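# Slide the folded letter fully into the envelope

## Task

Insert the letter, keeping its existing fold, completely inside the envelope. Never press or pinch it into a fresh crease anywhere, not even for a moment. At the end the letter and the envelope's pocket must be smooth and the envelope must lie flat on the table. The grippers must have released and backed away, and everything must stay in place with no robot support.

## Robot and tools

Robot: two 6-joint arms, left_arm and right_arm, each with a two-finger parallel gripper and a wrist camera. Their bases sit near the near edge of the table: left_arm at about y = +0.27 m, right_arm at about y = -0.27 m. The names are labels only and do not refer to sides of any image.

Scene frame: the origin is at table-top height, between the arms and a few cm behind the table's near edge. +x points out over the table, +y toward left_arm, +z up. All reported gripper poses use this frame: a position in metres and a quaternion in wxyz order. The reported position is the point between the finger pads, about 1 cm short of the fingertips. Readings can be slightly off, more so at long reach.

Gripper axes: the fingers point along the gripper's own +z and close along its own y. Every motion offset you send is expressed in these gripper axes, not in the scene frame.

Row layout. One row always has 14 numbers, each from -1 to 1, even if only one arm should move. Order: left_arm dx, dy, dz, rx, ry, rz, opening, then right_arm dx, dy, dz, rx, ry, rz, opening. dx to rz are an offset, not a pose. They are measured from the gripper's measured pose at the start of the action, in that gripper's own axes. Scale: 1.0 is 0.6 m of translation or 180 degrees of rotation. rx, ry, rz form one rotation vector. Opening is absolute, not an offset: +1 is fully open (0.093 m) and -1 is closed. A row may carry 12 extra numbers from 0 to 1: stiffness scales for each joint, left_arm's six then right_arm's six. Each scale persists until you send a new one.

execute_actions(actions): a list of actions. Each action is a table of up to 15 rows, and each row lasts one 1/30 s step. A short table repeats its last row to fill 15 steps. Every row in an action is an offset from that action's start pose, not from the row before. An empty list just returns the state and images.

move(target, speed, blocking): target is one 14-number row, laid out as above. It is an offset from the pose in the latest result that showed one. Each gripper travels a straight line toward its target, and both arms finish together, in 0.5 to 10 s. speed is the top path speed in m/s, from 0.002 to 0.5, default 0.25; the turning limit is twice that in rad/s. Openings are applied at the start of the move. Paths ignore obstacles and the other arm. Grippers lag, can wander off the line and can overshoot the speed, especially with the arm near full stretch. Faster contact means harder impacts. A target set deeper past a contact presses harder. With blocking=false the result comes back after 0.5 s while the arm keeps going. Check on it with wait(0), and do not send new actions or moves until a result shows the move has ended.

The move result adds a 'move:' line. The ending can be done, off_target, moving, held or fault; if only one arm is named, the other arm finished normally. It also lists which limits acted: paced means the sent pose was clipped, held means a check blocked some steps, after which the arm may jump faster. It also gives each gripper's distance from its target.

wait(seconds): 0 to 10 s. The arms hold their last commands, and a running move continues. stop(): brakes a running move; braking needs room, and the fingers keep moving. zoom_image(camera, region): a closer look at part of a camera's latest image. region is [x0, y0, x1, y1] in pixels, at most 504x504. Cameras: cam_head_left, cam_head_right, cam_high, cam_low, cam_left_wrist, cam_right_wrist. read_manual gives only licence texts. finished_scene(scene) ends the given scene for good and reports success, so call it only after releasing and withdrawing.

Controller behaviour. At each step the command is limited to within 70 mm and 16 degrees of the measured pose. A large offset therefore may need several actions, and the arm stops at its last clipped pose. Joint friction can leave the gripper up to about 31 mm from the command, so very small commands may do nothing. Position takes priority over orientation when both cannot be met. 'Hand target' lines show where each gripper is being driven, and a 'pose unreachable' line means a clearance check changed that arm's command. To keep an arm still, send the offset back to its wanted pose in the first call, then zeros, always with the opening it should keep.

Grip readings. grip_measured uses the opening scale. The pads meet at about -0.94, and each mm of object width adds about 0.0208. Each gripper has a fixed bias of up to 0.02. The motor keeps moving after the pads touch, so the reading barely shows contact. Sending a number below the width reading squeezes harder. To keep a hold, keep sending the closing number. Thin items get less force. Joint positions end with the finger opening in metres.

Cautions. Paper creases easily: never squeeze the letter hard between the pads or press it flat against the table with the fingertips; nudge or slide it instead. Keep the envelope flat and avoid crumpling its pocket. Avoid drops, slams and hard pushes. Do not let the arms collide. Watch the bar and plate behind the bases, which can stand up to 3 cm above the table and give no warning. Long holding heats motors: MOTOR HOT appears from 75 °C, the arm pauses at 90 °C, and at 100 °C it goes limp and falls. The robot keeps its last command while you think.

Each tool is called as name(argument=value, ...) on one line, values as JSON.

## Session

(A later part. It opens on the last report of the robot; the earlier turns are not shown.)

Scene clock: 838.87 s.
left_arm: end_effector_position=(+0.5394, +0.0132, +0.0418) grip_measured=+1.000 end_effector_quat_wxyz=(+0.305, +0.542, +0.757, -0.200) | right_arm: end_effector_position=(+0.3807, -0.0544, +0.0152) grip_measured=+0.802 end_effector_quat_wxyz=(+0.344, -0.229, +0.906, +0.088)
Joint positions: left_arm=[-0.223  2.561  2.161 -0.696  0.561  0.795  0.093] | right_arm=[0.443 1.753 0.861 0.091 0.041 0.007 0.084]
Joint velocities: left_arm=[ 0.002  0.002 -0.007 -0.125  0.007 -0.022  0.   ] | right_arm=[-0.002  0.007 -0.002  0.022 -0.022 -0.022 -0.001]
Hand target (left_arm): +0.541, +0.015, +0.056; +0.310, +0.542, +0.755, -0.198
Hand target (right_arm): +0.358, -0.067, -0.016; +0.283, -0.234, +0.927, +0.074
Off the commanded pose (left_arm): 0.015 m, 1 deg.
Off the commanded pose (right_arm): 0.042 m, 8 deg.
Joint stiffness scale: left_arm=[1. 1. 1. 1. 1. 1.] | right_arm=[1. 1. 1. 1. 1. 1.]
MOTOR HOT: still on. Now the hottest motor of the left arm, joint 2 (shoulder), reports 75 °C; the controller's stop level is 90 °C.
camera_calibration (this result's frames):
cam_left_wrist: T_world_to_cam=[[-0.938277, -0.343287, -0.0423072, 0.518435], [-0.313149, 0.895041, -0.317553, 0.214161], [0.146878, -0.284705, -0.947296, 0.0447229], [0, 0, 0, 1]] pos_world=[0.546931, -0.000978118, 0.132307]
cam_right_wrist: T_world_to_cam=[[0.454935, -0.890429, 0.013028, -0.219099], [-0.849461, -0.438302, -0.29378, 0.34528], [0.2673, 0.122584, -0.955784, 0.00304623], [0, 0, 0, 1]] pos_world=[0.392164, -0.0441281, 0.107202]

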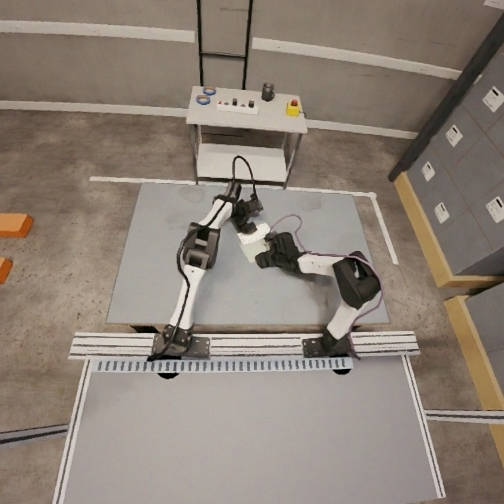

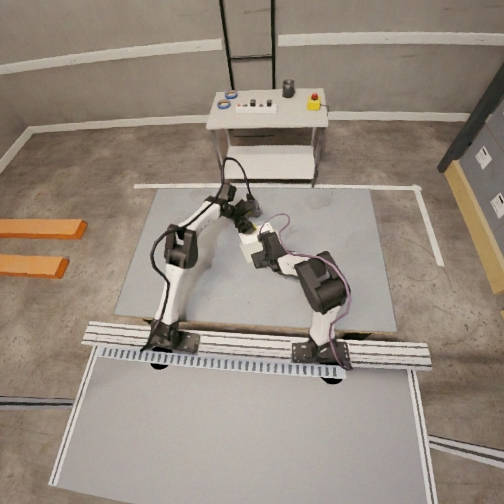

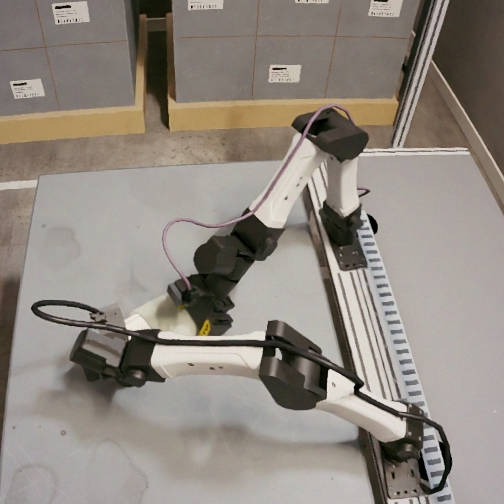

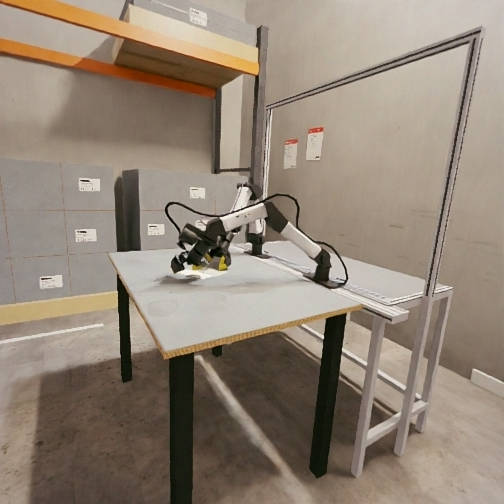

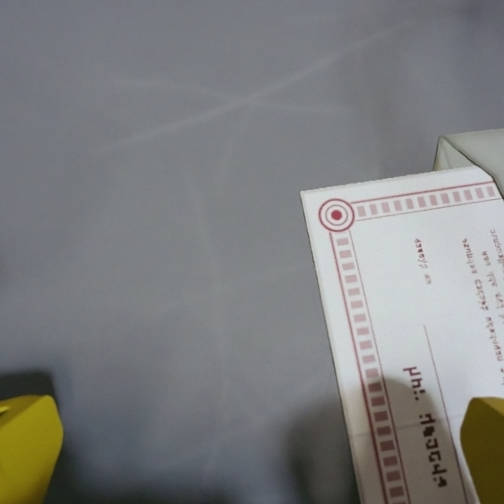

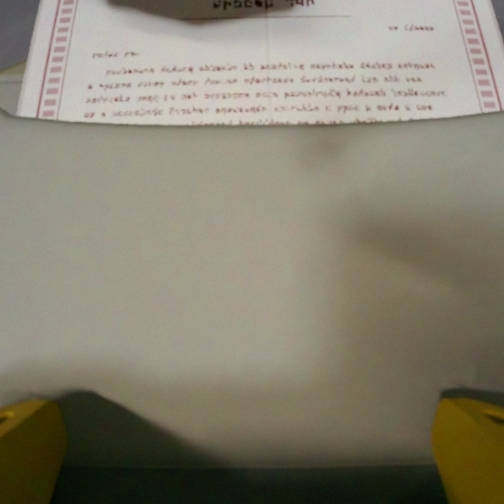

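execute_actions(actions=[[[-0.008,-0.006,-0.012,-0.002,0,-0.002,0.85,0.068,0,0.0135,0,0.043,0,0.8],[-0.005,-0.012,-0.011,-0.004,0,-0.004,0.7,0.068,0,0.0135,0,0.043,0,0.8],[-0.002,-0.018,-0.010,-0.005,0,-0.006,0.55,0.068,0,0.0135,0,0.043,0,0.8],[0.0,-0.024,-0.009,-0.007,0,-0.007,0.4,0.068,0,0.0135,0,0.043,0,0.8],[0.002,-0.030,-0.008,-0.008,0,-0.009,0.25,0.068,0,0.0135,0,0.043,0,0.8],[0.004,-0.035,-0.008,-0.010,0,-0.011,0.1,0.068,0,0.0135,0,0.043,0,0.8],[0.006,-0.040,-0.007,-0.011,0.001,-0.012,-0.05,0.068,0,0.0135,0,0.043,0,0.8],[0.008,-0.045,-0.007,-0.013,0.001,-0.014,-0.2,0.068,0,0.0135,0,0.043,0,0.8],[0.009,-0.049,-0.006,-0.014,0.001,-0.015,-0.35,0.068,0,0.0135,0,0.043,0,0.8],[0.010,-0.052,-0.006,-0.015,0.001,-0.016,-0.5,0.068,0,0.0135,0,0.043,0,0.8],[0.011,-0.054,-0.006,-0.015,0.001,-0.016,-0.61,0.068,0,0.0135,0,0.043,0,0.8]]])

wait(seconds=0.3)

Scene clock: 891.33 s.
left_arm: end_effector_position=(+0.4961, +0.0143, +0.0225) grip_measured=-0.607 end_effector_quat_wxyz=(+0.278, +0.519, +0.782, -0.205) | right_arm: end_effector_position=(+0.3807, -0.0544, +0.0152) grip_measured=+0.802 end_effector_quat_wxyz=(+0.344, -0.229, +0.906, +0.088)
Joint positions: left_arm=[-0.253  2.411  1.832 -0.547  0.529  0.713  0.016] | right_arm=[0.443 1.753 0.861 0.091 0.041 0.007 0.084]
Joint velocities: left_arm=[-0.037 -0.037 -0.105  0.315 -0.022 -0.095 -0.001] | right_arm=[-0.022  0.017  0.007 -0.007  0.007 -0.022 -0.001]
Hand target (left_arm): +0.505, +0.010, +0.039; +0.310, +0.516, +0.776, -0.190
Hand target (right_arm): +0.358, -0.067, -0.016; +0.283, -0.234, +0.927, +0.074
Off the commanded pose (left_arm): 0.020 m, 4 deg.
Off the commanded pose (right_arm): 0.042 m, 8 deg.
Joint stiffness scale: left_arm=[1. 1. 1. 1. 1. 1.] | right_arm=[1. 1. 1. 1. 1. 1.]
MOTOR HOT: still on. Now the hottest motor of the left arm, joint 2 (shoulder), reports 85 °C; the controller's stop level is 90 °C.
camera_calibration (this result's frames):
cam_left_wrist: T_world_to_cam=[[-0.92181, -0.387283, 0.0166818, 0.468523], [-0.376353, 0.883826, -0.277868, 0.224117], [0.0928698, -0.26242, -0.960474, 0.0599098], [0, 0, 0, 1]] pos_world=[0.510673, -0.000907821, 0.112001]
cam_right_wrist: T_world_to_cam=[[0.454935, -0.890429, 0.013028, -0.219099], [-0.849461, -0.438302, -0.29378, 0.34528], [0.2673, 0.122584, -0.955784, 0.00304623], [0, 0, 0, 1]] pos_world=[0.392164, -0.0441281, 0.107202]

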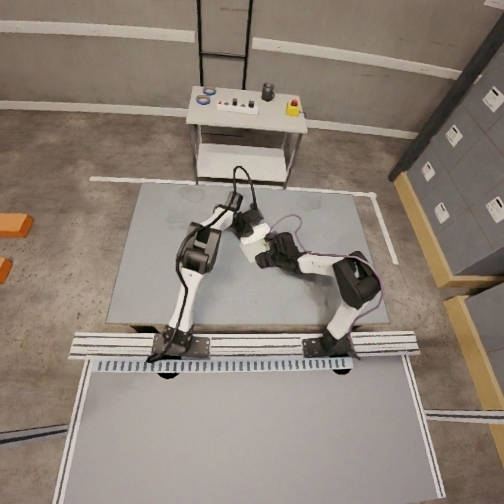

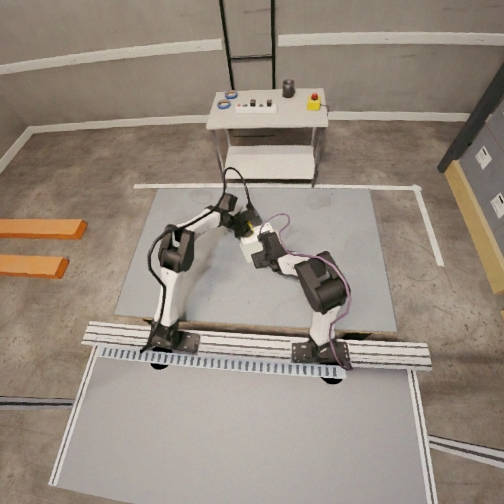

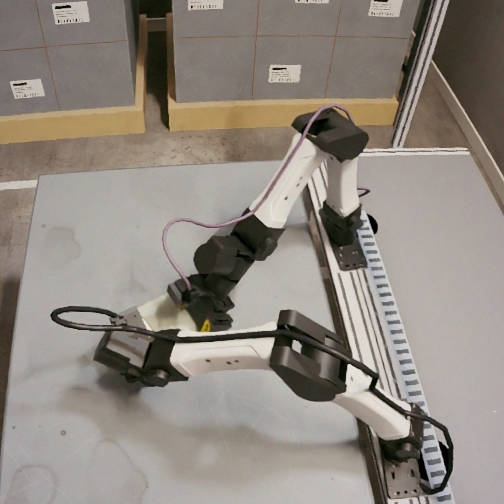

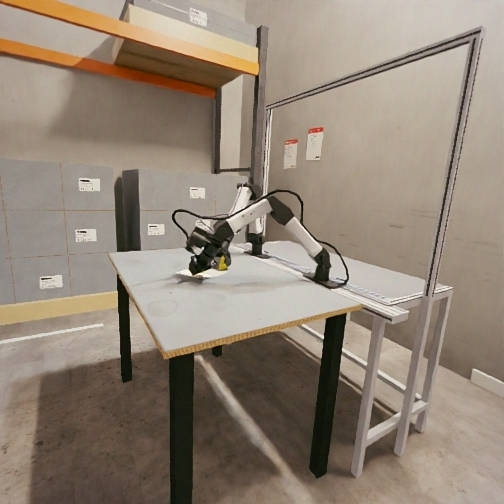

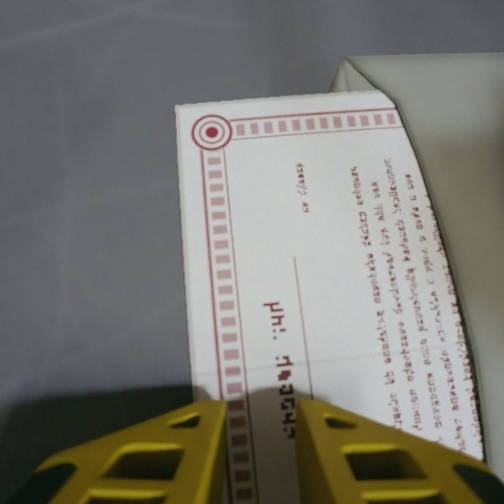

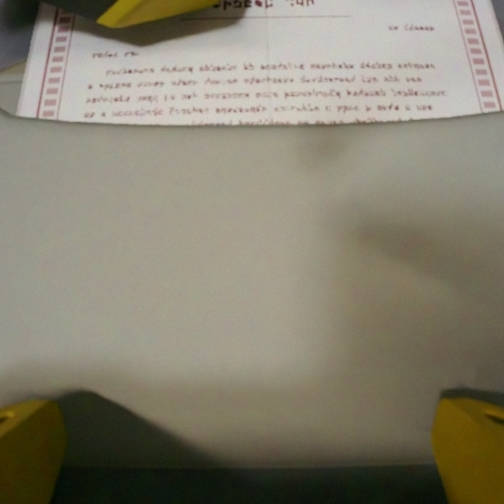

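Scene clock: 891.63 s.
left_arm: end_effector_position=(+0.5030, +0.0126, +0.0279) grip_measured=-0.607 end_effector_quat_wxyz=(+0.294, +0.516, +0.779, -0.199) | right_arm: end_effector_position=(+0.3807, -0.0544, +0.0152) grip_measured=+0.802 end_effector_quat_wxyz=(+0.344, -0.229, +0.906, +0.088)
Joint positions: left_arm=[-0.253  2.406  1.829 -0.51   0.522  0.7    0.016] | right_arm=[0.443 1.753 0.861 0.091 0.041 0.007 0.084]
Joint velocities: left_arm=[-0.007 -0.007  0.007  0.051 -0.022 -0.081  0.001] | right_arm=[ 0.002 -0.007 -0.007 -0.081 -0.081  0.037  0.   ]
Hand target (left_arm): +0.505, +0.010, +0.039; +0.309, +0.516, +0.776, -0.190
Hand target (right_arm): +0.358, -0.067, -0.016; +0.283, -0.234, +0.927, +0.074
Off the commanded pose (left_arm): 0.012 m, 2 deg.
Off the commanded pose (right_arm): 0.042 m, 8 deg.
Joint stiffness scale: left_arm=[1. 1. 1. 1. 1. 1.] | right_arm=[1. 1. 1. 1. 1. 1.]
MOTOR HOT: still on. Now the hottest motor of the left arm, joint 2 (shoulder), reports 86 °C; the controller's stop level is 90 °C.
wait: 0.30 s; no rest
camera_calibration (this result's frames):
cam_left_wrist: T_world_to_cam=[[-0.917162, -0.398414, -0.00893937, 0.472667], [-0.377764, 0.876331, -0.298896, 0.231142], [0.126918, -0.270759, -0.954244, 0.0468258], [0, 0, 0, 1]] pos_world=[0.514886, -0.00156083, 0.117996]
cam_right_wrist: T_world_to_cam=[[0.454935, -0.890429, 0.013028, -0.219099], [-0.849461, -0.438302, -0.29378, 0.34528], [0.2673, 0.122584, -0.955784, 0.00304623], [0, 0, 0, 1]] pos_world=[0.392164, -0.0441281, 0.107202]

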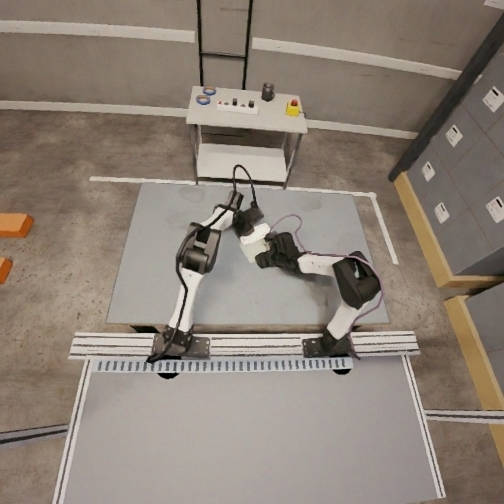

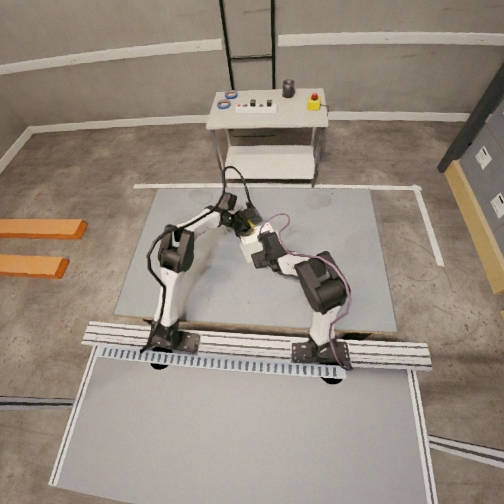

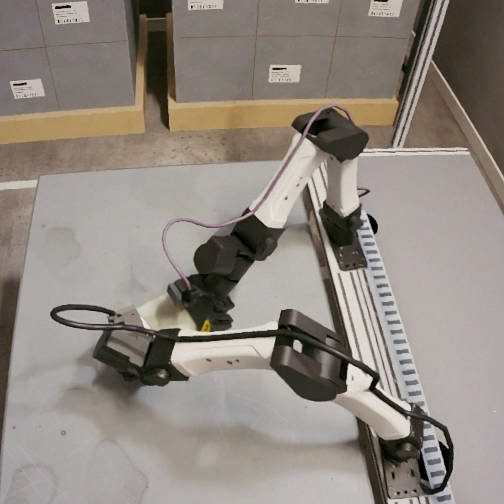

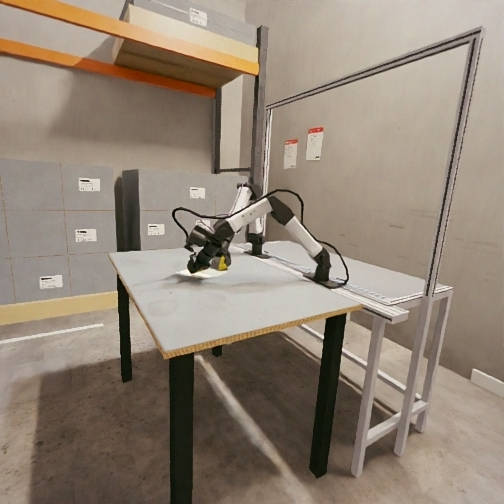

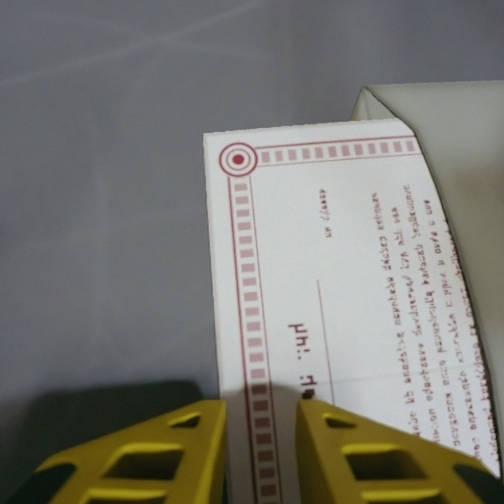

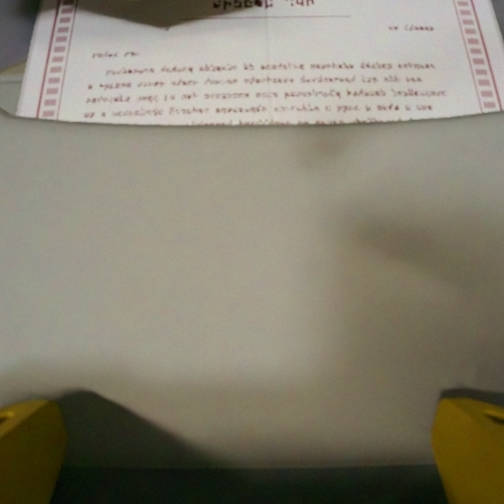

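execute_actions(actions=[[[0.005,-0.002,0.003,0.002,0.002,-0.002,-0.56,0.068,0,0.0135,0,0.043,0,0.8],[0.010,-0.003,0.008,0.004,0.004,-0.003,-0.52,0.068,0,0.0135,0,0.043,0,0.8],[0.015,-0.003,0.013,0.005,0.005,-0.004,-0.5,0.068,0,0.0135,0,0.043,0,0.8],[0.019,-0.004,0.017,0.006,0.006,-0.005,-0.5,0.068,0,0.0135,0,0.043,0,0.8],[0.022,-0.004,0.021,0.007,0.007,-0.006,-0.5,0.068,0,0.0135,0,0.043,0,0.8]]])

Scene clock: 895.63 s.
left_arm: end_effector_position=(+0.5023, +0.0128, +0.0196) grip_measured=-0.502 end_effector_quat_wxyz=(+0.288, +0.515, +0.782, -0.201) | right_arm: end_effector_position=(+0.3807, -0.0544, +0.0152) grip_measured=+0.802 end_effector_quat_wxyz=(+0.344, -0.229, +0.906, +0.088)
Joint positions: left_arm=[-0.253  2.422  1.829 -0.506  0.524  0.698  0.021] | right_arm=[0.443 1.753 0.861 0.091 0.041 0.007 0.084]
Joint velocities: left_arm=[-0.002 -0.017 -0.007  0.022  0.081  0.051 -0.   ] | right_arm=[-0.007 -0.007 -0.002 -0.051 -0.007 -0.022 -0.001]
Hand target (left_arm): +0.500, +0.013, +0.010; +0.278, +0.514, +0.785, -0.204
Hand target (right_arm): +0.358, -0.067, -0.016; +0.283, -0.234, +0.927, +0.074
Off the commanded pose (left_arm): 0.010 m, 1 deg.
Off the commanded pose (right_arm): 0.042 m, 8 deg.
Joint stiffness scale: left_arm=[1. 1. 1. 1. 1. 1.] | right_arm=[1. 1. 1. 1. 1. 1.]
MOTOR HOT: still on. Now the hottest motor of the left arm, joint 2 (shoulder), reports 86 °C; the controller's stop level is 90 °C.
camera_calibration (this result's frames):
cam_left_wrist: T_world_to_cam=[[-0.916868, -0.399179, 0.00305172, 0.471628], [-0.382632, 0.876631, -0.291736, 0.230543], [0.11378, -0.268651, -0.956494, 0.0456202], [0, 0, 0, 1]] pos_world=[0.515443, -0.0015815, 0.109454]
cam_right_wrist: T_world_to_cam=[[0.454935, -0.890429, 0.013028, -0.219099], [-0.849461, -0.438302, -0.29378, 0.34528], [0.2673, 0.122584, -0.955784, 0.00304623], [0, 0, 0, 1]] pos_world=[0.392164, -0.0441281, 0.107202]

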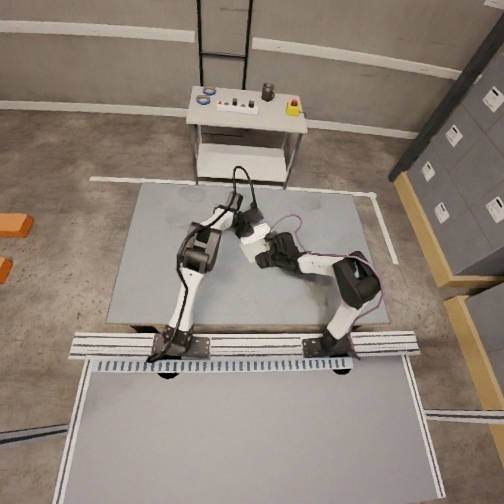

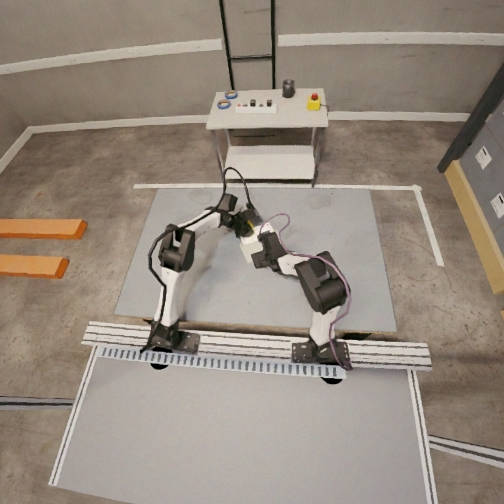

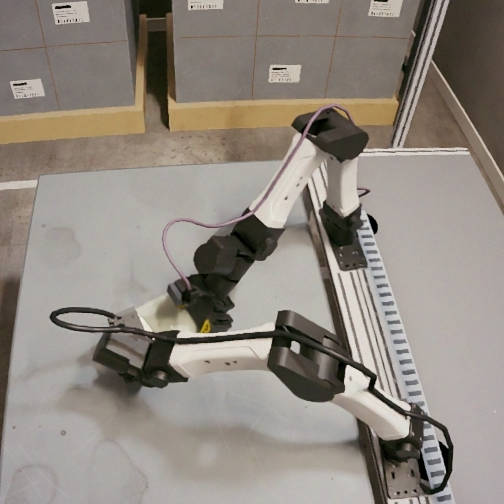

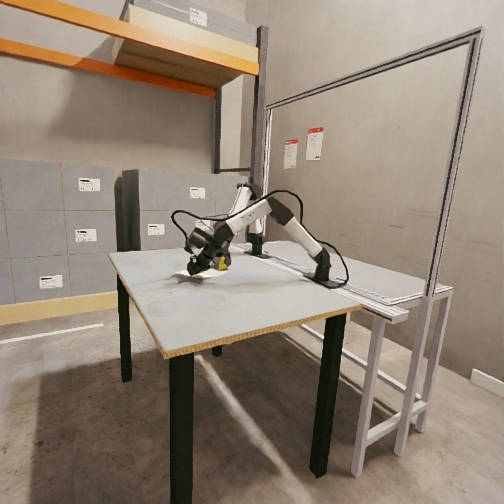

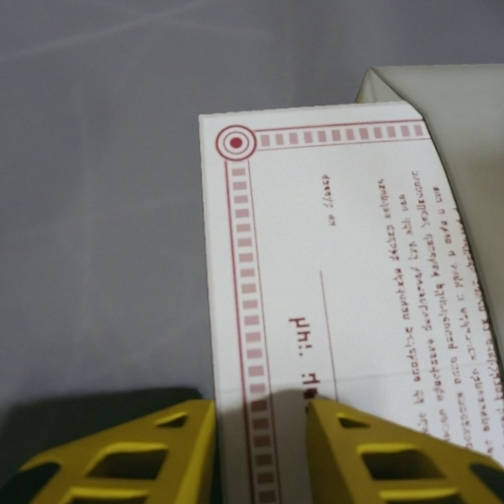

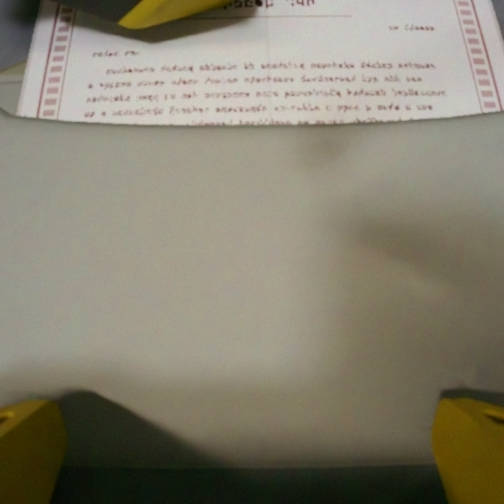

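execute_actions(actions=[[[0.013,-0.004,0.011,0.001,0.0045,-0.001,-0.5,0.068,0,0.0135,0,0.043,0,0.8],[0.013,-0.004,0.011,-0.002,0.0045,0.002,-0.5,0.068,0,0.0135,0,0.043,0,0.8],[0.013,-0.004,0.011,-0.005,0.0045,0.005,-0.5,0.068,0,0.0135,0,0.043,0,0.8],[0.013,-0.004,0.011,-0.008,0.0045,0.008,-0.5,0.068,0,0.0135,0,0.043,0,0.8],[0.013,-0.004,0.011,-0.010,0.0045,0.010,-0.5,0.068,0,0.0135,0,0.043,0,0.8]]])

Scene clock: 905.53 s.
left_arm: end_effector_position=(+0.5029, +0.0127, +0.0189) grip_measured=-0.502 end_effector_quat_wxyz=(+0.299, +0.518, +0.777, -0.197) | right_arm: end_effector_position=(+0.3807, -0.0544, +0.0152) grip_measured=+0.802 end_effector_quat_wxyz=(+0.344, -0.229, +0.906, +0.088)
Joint positions: left_arm=[-0.253  2.412  1.798 -0.465  0.523  0.705  0.021] | right_arm=[0.443 1.753 0.861 0.091 0.041 0.007 0.084]
Joint velocities: left_arm=[-0.002  0.002  0.007  0.037 -0.007  0.007 -0.001] | right_arm=[ 0.007 -0.017 -0.007  0.007 -0.081 -0.037  0.   ]
Hand target (left_arm): +0.499, +0.013, +0.009; +0.293, +0.524, +0.779, -0.181
Hand target (right_arm): +0.358, -0.067, -0.016; +0.283, -0.234, +0.927, +0.074
Off the commanded pose (left_arm): 0.010 m, 2 deg.
Off the commanded pose (right_arm): 0.042 m, 8 deg.
Joint stiffness scale: left_arm=[1. 1. 1. 1. 1. 1.] | right_arm=[1. 1. 1. 1. 1. 1.]
MOTOR HOT: still on. Now the hottest motor of the left arm, joint 2 (shoulder), reports 83 °C; the controller's stop level is 90 °C.
camera_calibration (this result's frames):
cam_left_wrist: T_world_to_cam=[[-0.918452, -0.395142, -0.0175462, 0.473263], [-0.371454, 0.876935, -0.30497, 0.225262], [0.135893, -0.273583, -0.9522, 0.033747], [0, 0, 0, 1]] pos_world=[0.513758, -0.00130089, 0.109136]
cam_right_wrist: T_world_to_cam=[[0.454935, -0.890429, 0.013028, -0.219099], [-0.849461, -0.438302, -0.29378, 0.34528], [0.2673, 0.122584, -0.955784, 0.00304623], [0, 0, 0, 1]] pos_world=[0.392164, -0.0441281, 0.107202]

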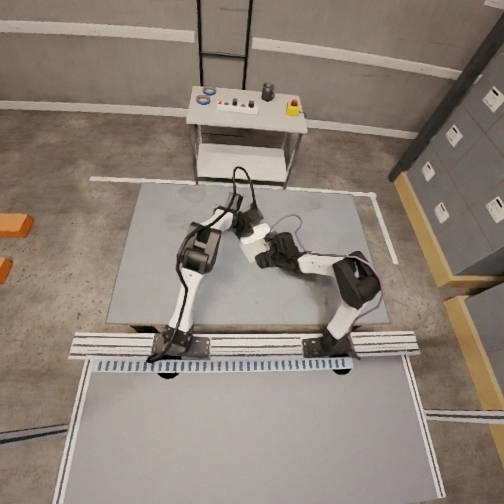

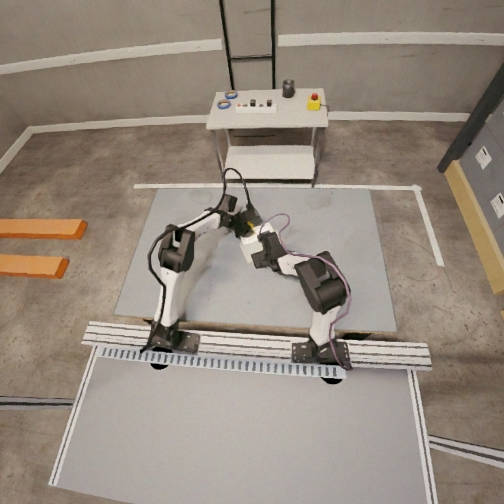

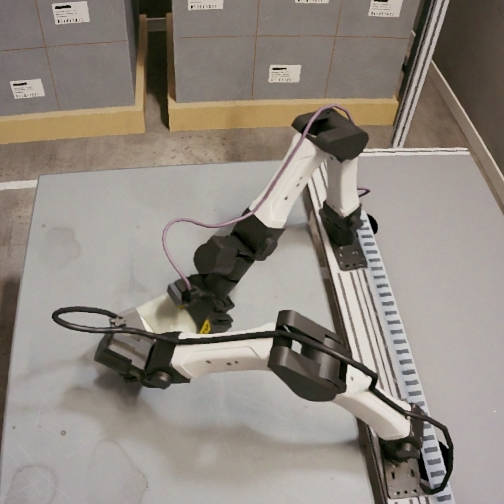

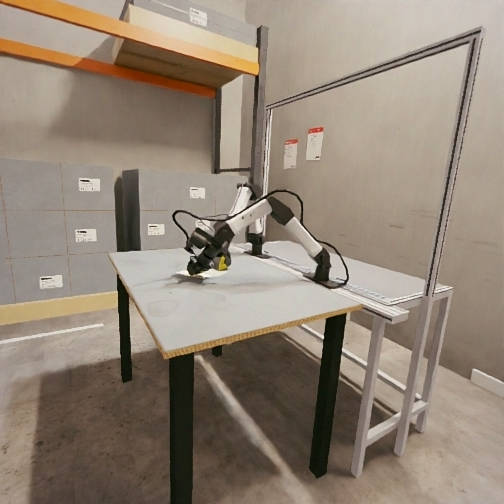

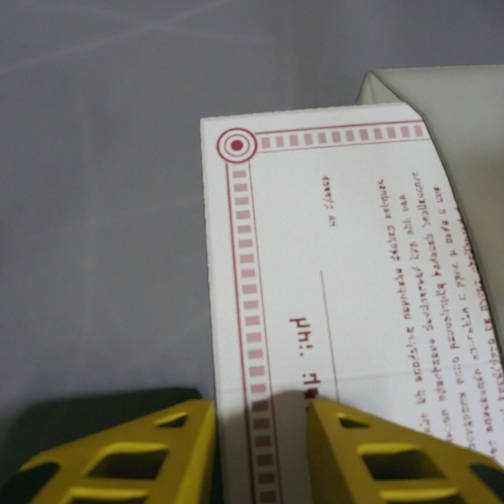

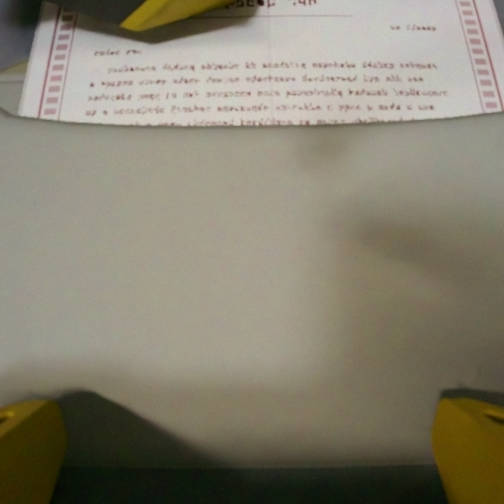

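execute_actions(actions=[[[0.013,-0.005,0.010,0.0055,0.0055,0.010,-0.5,0.068,0,0.0135,0,0.043,0,0.8],[0.013,-0.005,0.010,0.0055,0.0055,0.010,-0.5,0.068,0,0.0135,0,0.043,0,0.8],[0.013,-0.005,0.010,0.0055,0.0055,0.010,-0.475,0.068,0,0.0135,0,0.043,0,0.8],[0.013,-0.005,0.010,0.0055,0.0055,0.010,-0.45,0.068,0,0.0135,0,0.043,0,0.8],[0.013,-0.005,0.010,0.0055,0.0055,0.010,-0.425,0.068,0,0.0135,0,0.043,0,0.8],[0.013,-0.005,0.010,0.0055,0.0055,0.010,-0.40,0.068,0,0.0135,0,0.043,0,0.8],[0.013,-0.005,0.010,0.0055,0.0055,0.010,-0.375,0.068,0,0.0135,0,0.043,0,0.8],[0.013,-0.005,0.010,0.0055,0.0055,0.010,-0.35,0.068,0,0.0135,0,0.043,0,0.8],[0.013,-0.005,0.010,0.0055,0.0055,0.010,-0.325,0.068,0,0.0135,0,0.043,0,0.8],[0.013,-0.005,0.010,0.0055,0.0055,0.010,-0.30,0.068,0,0.0135,0,0.043,0,0.8],[0.013,-0.005,0.010,0.0055,0.0055,0.010,-0.275,0.068,0,0.0135,0,0.043,0,0.8],[0.013,-0.005,0.010,0.0055,0.0055,0.010,-0.25,0.068,0,0.0135,0,0.043,0,0.8],[0.013,-0.005,0.010,0.0055,0.0055,0.010,-0.225,0.068,0,0.0135,0,0.043,0,0.8],[0.013,-0.005,0.010,0.0055,0.0055,0.010,-0.20,0.068,0,0.0135,0,0.043,0,0.8]]])

Scene clock: 922.83 s.
left_arm: end_effector_position=(+0.5034, +0.0120, +0.0197) grip_measured=-0.205 end_effector_quat_wxyz=(+0.304, +0.532, +0.766, -0.194) | right_arm: end_effector_position=(+0.3807, -0.0544, +0.0152) grip_measured=+0.802 end_effector_quat_wxyz=(+0.344, -0.229, +0.906, +0.088)
Joint positions: left_arm=[-0.253  2.412  1.798 -0.46   0.527  0.739  0.035] | right_arm=[0.443 1.753 0.861 0.091 0.041 0.008 0.084]
Joint velocities: left_arm=[ 0.022 -0.012  0.002  0.022  0.007  0.007  0.005] | right_arm=[-0.007 -0.007  0.002 -0.007 -0.007  0.007 -0.001]
Hand target (left_arm): +0.500, +0.013, +0.009; +0.291, +0.535, +0.769, -0.195
Hand target (right_arm): +0.358, -0.067, -0.016; +0.283, -0.233, +0.927, +0.074
Off the commanded pose (left_arm): 0.011 m, 2 deg.
Off the commanded pose (right_arm): 0.042 m, 8 deg.
Joint stiffness scale: left_arm=[1. 1. 1. 1. 1. 1.] | right_arm=[1. 1. 1. 1. 1. 1.]
MOTOR HOT: still on. Now the hottest motor of the left arm, joint 2 (shoulder), reports 82 °C; the controller's stop level is 90 °C.
camera_calibration (this result's frames):
cam_left_wrist: T_world_to_cam=[[-0.928117, -0.369958, -0.0415921, 0.478462], [-0.34004, 0.887896, -0.309861, 0.210493], [0.151565, -0.273444, -0.949872, 0.0262958], [0, 0, 0, 1]] pos_world=[0.511659, -0.00269374, 0.110101]
cam_right_wrist: T_world_to_cam=[[0.454683, -0.890562, 0.0127746, -0.219006], [-0.849622, -0.437995, -0.293774, 0.345358], [0.267219, 0.122721, -0.955789, 0.00308451], [0, 0, 0, 1]] pos_world=[0.392178, -0.0441519, 0.107203]

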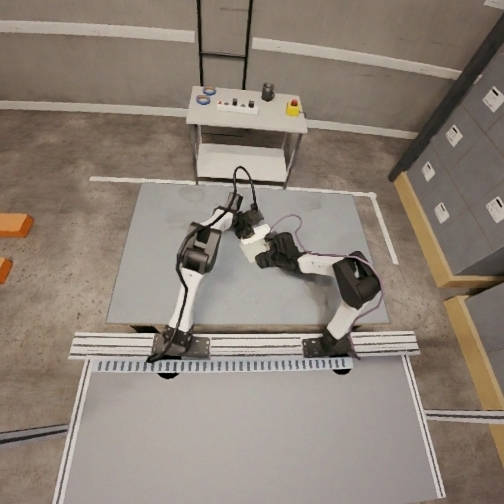

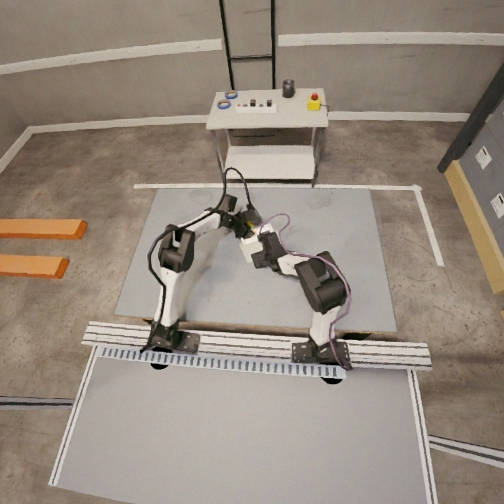

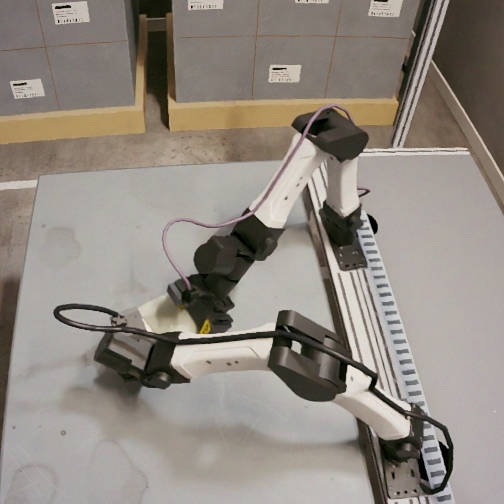

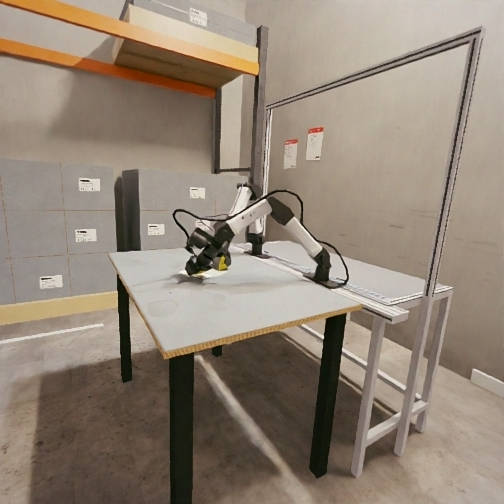

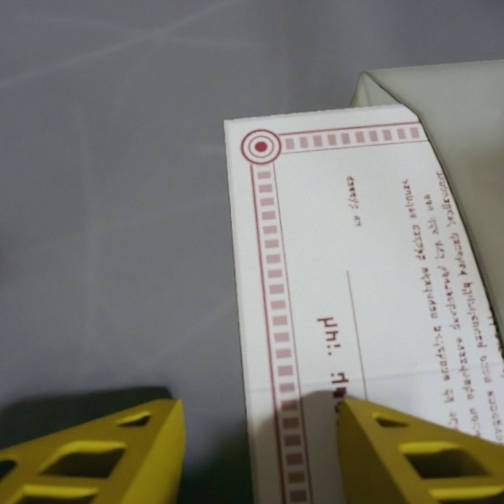

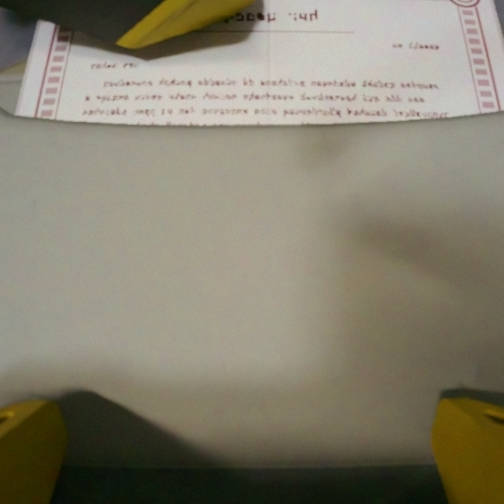

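execute_actions(actions=[[[0.013,-0.005,0.010,0.0055,0.0055,-0.004,-0.17,0.068,0,0.0135,0,0.043,0,0.8],[0.013,-0.005,0.010,0.0055,0.0055,-0.004,-0.14,0.068,0,0.0135,0,0.043,0,0.8],[0.013,-0.005,0.010,0.0055,0.0055,-0.004,-0.11,0.068,0,0.0135,0,0.043,0,0.8],[0.013,-0.005,0.010,0.0055,0.0055,-0.004,-0.08,0.068,0,0.0135,0,0.043,0,0.8],[0.013,-0.005,0.010,0.0055,0.0055,-0.004,-0.05,0.068,0,0.0135,0,0.043,0,0.8],[0.013,-0.005,0.010,0.0055,0.0055,-0.004,-0.02,0.068,0,0.0135,0,0.043,0,0.8],[0.013,-0.005,0.010,0.0055,0.0055,-0.004,0.01,0.068,0,0.0135,0,0.043,0,0.8],[0.013,-0.005,0.010,0.0055,0.0055,-0.004,0.04,0.068,0,0.0135,0,0.043,0,0.8],[0.013,-0.005,0.010,0.0055,0.0055,-0.004,0.07,0.068,0,0.0135,0,0.043,0,0.8],[0.013,-0.005,0.010,0.0055,0.0055,-0.004,0.10,0.068,0,0.0135,0,0.043,0,0.8],[0.013,-0.005,0.010,0.0055,0.0055,-0.004,0.13,0.068,0,0.0135,0,0.043,0,0.8],[0.013,-0.005,0.010,0.0055,0.0055,-0.004,0.16,0.068,0,0.0135,0,0.043,0,0.8],[0.013,-0.005,0.010,0.0055,0.0055,-0.004,0.19,0.068,0,0.0135,0,0.043,0,0.8]]])

Scene clock: 934.83 s.
left_arm: end_effector_position=(+0.5040, +0.0117, +0.0201) grip_measured=+0.187 end_effector_quat_wxyz=(+0.306, +0.532, +0.765, -0.193) | right_arm: end_effector_position=(+0.3807, -0.0544, +0.0152) grip_measured=+0.802 end_effector_quat_wxyz=(+0.344, -0.229, +0.906, +0.088)
Joint positions: left_arm=[-0.253  2.412  1.798 -0.456  0.527  0.739  0.054] | right_arm=[0.443 1.753 0.861 0.091 0.041 0.008 0.084]
Joint velocities: left_arm=[ 0.002  0.007  0.007  0.051 -0.022  0.022  0.001] | right_arm=[ 0.002 -0.007 -0.017  0.007 -0.007 -0.022 -0.001]
Hand target (left_arm): +0.500, +0.013, +0.010; +0.292, +0.531, +0.771, -0.197
Hand target (right_arm): +0.358, -0.067, -0.016; +0.283, -0.233, +0.927, +0.074
Off the commanded pose (left_arm): 0.011 m, 2 deg.
Off the commanded pose (right_arm): 0.042 m, 8 deg.
Joint stiffness scale: left_arm=[1. 1. 1. 1. 1. 1.] | right_arm=[1. 1. 1. 1. 1. 1.]
MOTOR HOT: still on. Now the hottest motor of the left arm, joint 2 (shoulder), reports 80 °C; the controller's stop level is 90 °C.
camera_calibration (this result's frames):
cam_left_wrist: T_world_to_cam=[[-0.928146, -0.369485, -0.0450078, 0.479104], [-0.338273, 0.887767, -0.312155, 0.210218], [0.155293, -0.2745, -0.948964, 0.0246564], [0, 0, 0, 1]] pos_world=[0.511961, -0.00283482, 0.110582]
cam_right_wrist: T_world_to_cam=[[0.454683, -0.890562, 0.0127746, -0.219006], [-0.849622, -0.437995, -0.293774, 0.345358], [0.267219, 0.122721, -0.955789, 0.00308451], [0, 0, 0, 1]] pos_world=[0.392178, -0.0441519, 0.107203]

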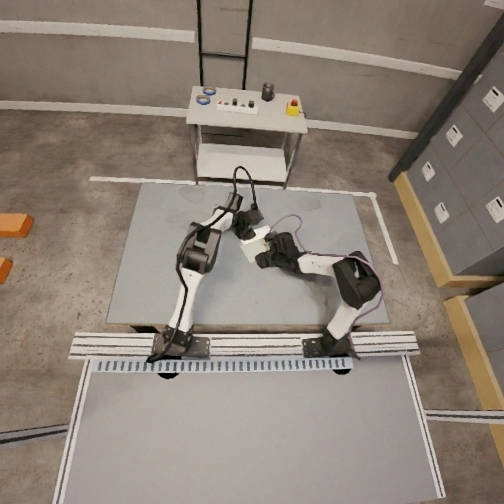

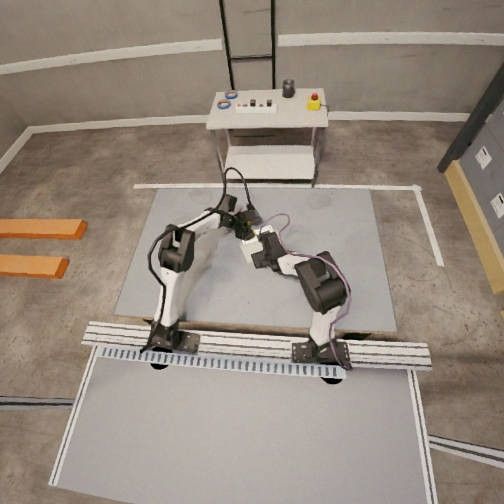

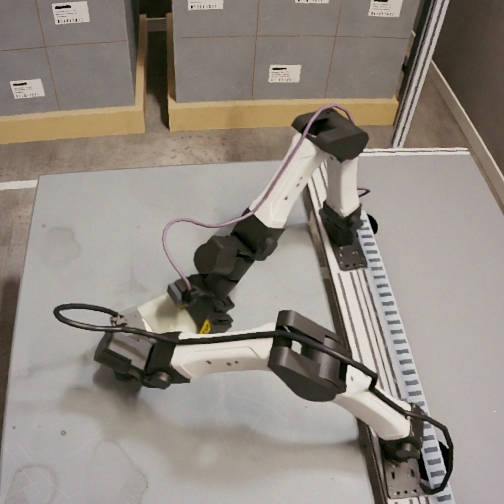

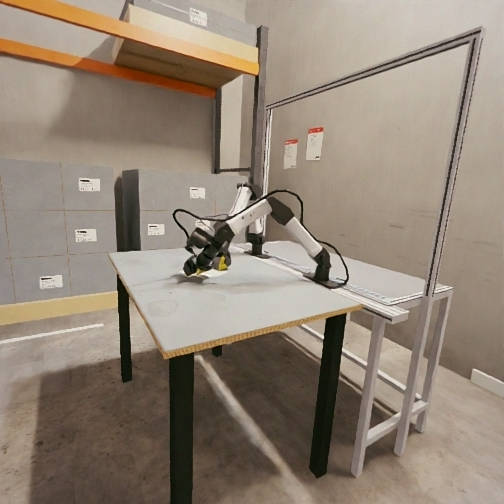

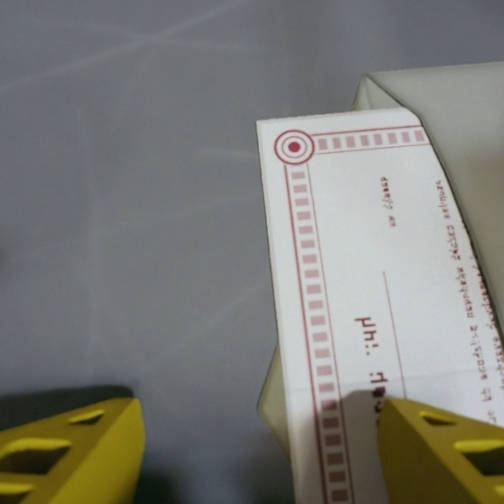

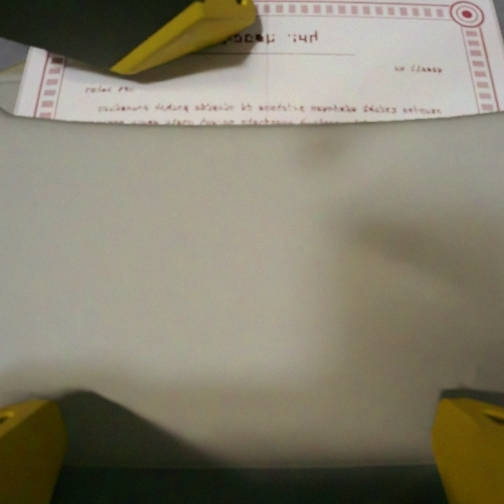

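execute_actions(actions=[[[0.013,-0.005,0.010,0.0055,0.0055,-0.004,0.22,0.068,0,0.0135,0,0.043,0,0.8],[0.013,-0.005,0.010,0.0055,0.0055,-0.004,0.25,0.068,0,0.0135,0,0.043,0,0.8],[0.013,-0.005,0.010,0.0055,0.0055,-0.004,0.28,0.068,0,0.0135,0,0.043,0,0.8],[0.013,-0.005,0.010,0.0055,0.0055,-0.004,0.31,0.068,0,0.0135,0,0.043,0,0.8],[0.013,-0.005,0.010,0.0055,0.0055,-0.004,0.34,0.068,0,0.0135,0,0.043,0,0.8],[0.013,-0.005,0.010,0.0055,0.0055,-0.004,0.37,0.068,0,0.0135,0,0.043,0,0.8],[0.013,-0.005,0.010,0.0055,0.0055,-0.004,0.40,0.068,0,0.0135,0,0.043,0,0.8],[0.013,-0.005,0.010,0.0055,0.0055,-0.004,0.43,0.068,0,0.0135,0,0.043,0,0.8],[0.013,-0.005,0.010,0.0055,0.0055,-0.004,0.46,0.068,0,0.0135,0,0.043,0,0.8],[0.013,-0.005,0.010,0.0055,0.0055,-0.004,0.49,0.068,0,0.0135,0,0.043,0,0.8],[0.013,-0.005,0.010,0.0055,0.0055,-0.004,0.52,0.068,0,0.0135,0,0.043,0,0.8],[0.013,-0.005,0.010,0.0055,0.0055,-0.004,0.55,0.068,0,0.0135,0,0.043,0,0.8],[0.013,-0.005,0.010,0.0055,0.0055,-0.004,0.58,0.068,0,0.0135,0,0.043,0,0.8],[0.013,-0.005,0.010,0.0055,0.0055,-0.004,0.61,0.068,0,0.0135,0,0.043,0,0.8]]])

Scene clock: 949.07 s.
left_arm: end_effector_position=(+0.5046, +0.0115, +0.0205) grip_measured=+0.604 end_effector_quat_wxyz=(+0.308, +0.532, +0.765, -0.193) | right_arm: end_effector_position=(+0.3807, -0.0544, +0.0152) grip_measured=+0.802 end_effector_quat_wxyz=(+0.344, -0.229, +0.906, +0.088)
Joint positions: left_arm=[-0.253  2.412  1.798 -0.453  0.527  0.739  0.074] | right_arm=[0.443 1.753 0.861 0.091 0.041 0.008 0.084]
Joint velocities: left_arm=[-0.012 -0.007 -0.002 -0.022  0.007 -0.037  0.007] | right_arm=[-0.007  0.007 -0.012 -0.022 -0.066 -0.022 -0.   ]
Hand target (left_arm): +0.501, +0.012, +0.011; +0.294, +0.532, +0.770, -0.197
Hand target (right_arm): +0.358, -0.067, -0.016; +0.283, -0.233, +0.927, +0.074
Off the commanded pose (left_arm): 0.011 m, 2 deg.
Off the commanded pose (right_arm): 0.042 m, 8 deg.
Joint stiffness scale: left_arm=[1. 1. 1. 1. 1. 1.] | right_arm=[1. 1. 1. 1. 1. 1.]
MOTOR HOT: still on. Now the hottest motor of the left arm, joint 2 (shoulder), reports 78 °C; the controller's stop level is 90 °C.
camera_calibration (this result's frames):
cam_left_wrist: T_world_to_cam=[[-0.928072, -0.369371, -0.0474095, 0.479575], [-0.337116, 0.887391, -0.314468, 0.210236], [0.158226, -0.275867, -0.948083, 0.023413], [0, 0, 0, 1]] pos_world=[0.51225, -0.00296169, 0.111047]
cam_right_wrist: T_world_to_cam=[[0.454683, -0.890562, 0.0127746, -0.219006], [-0.849622, -0.437995, -0.293774, 0.345358], [0.267219, 0.122721, -0.955789, 0.00308451], [0, 0, 0, 1]] pos_world=[0.392178, -0.0441519, 0.107203]

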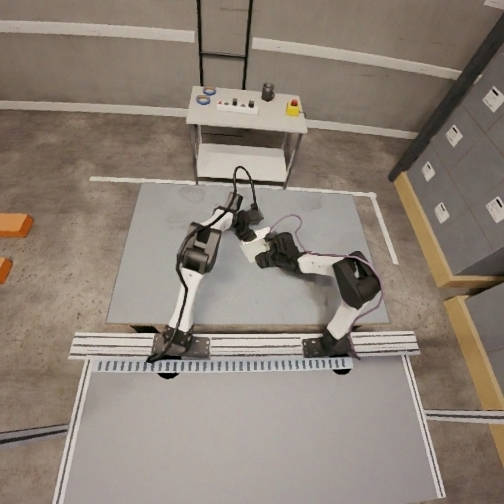

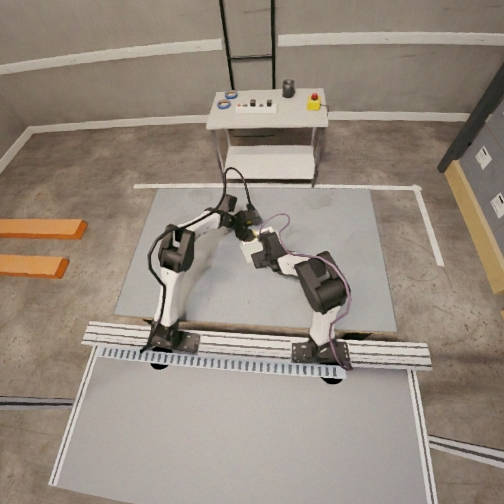

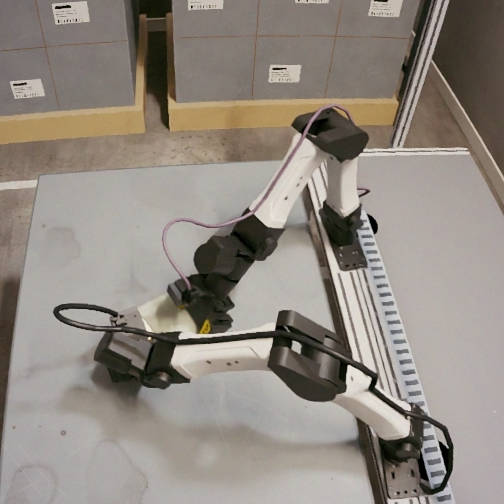

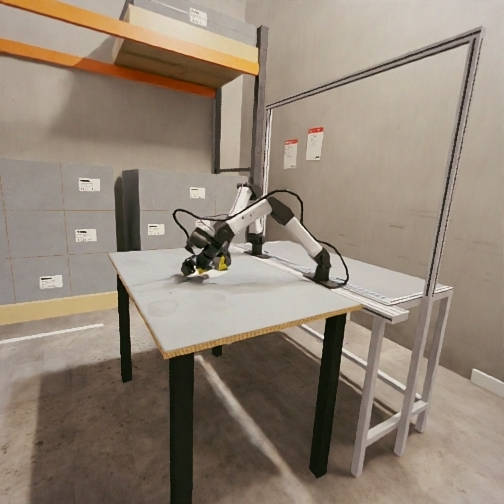

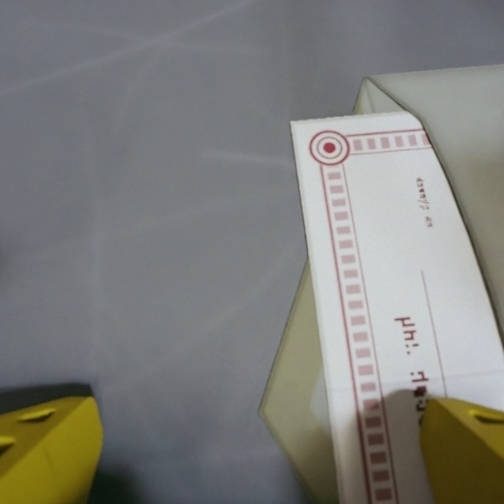

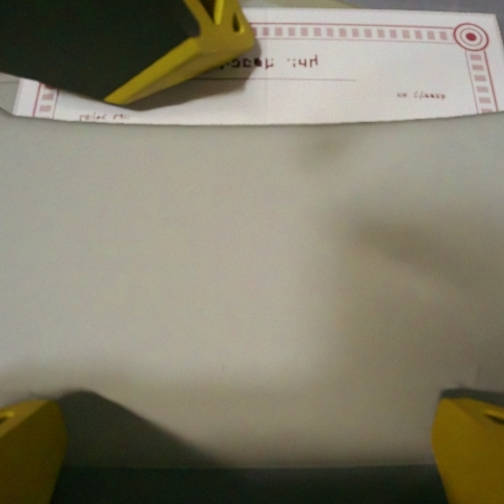

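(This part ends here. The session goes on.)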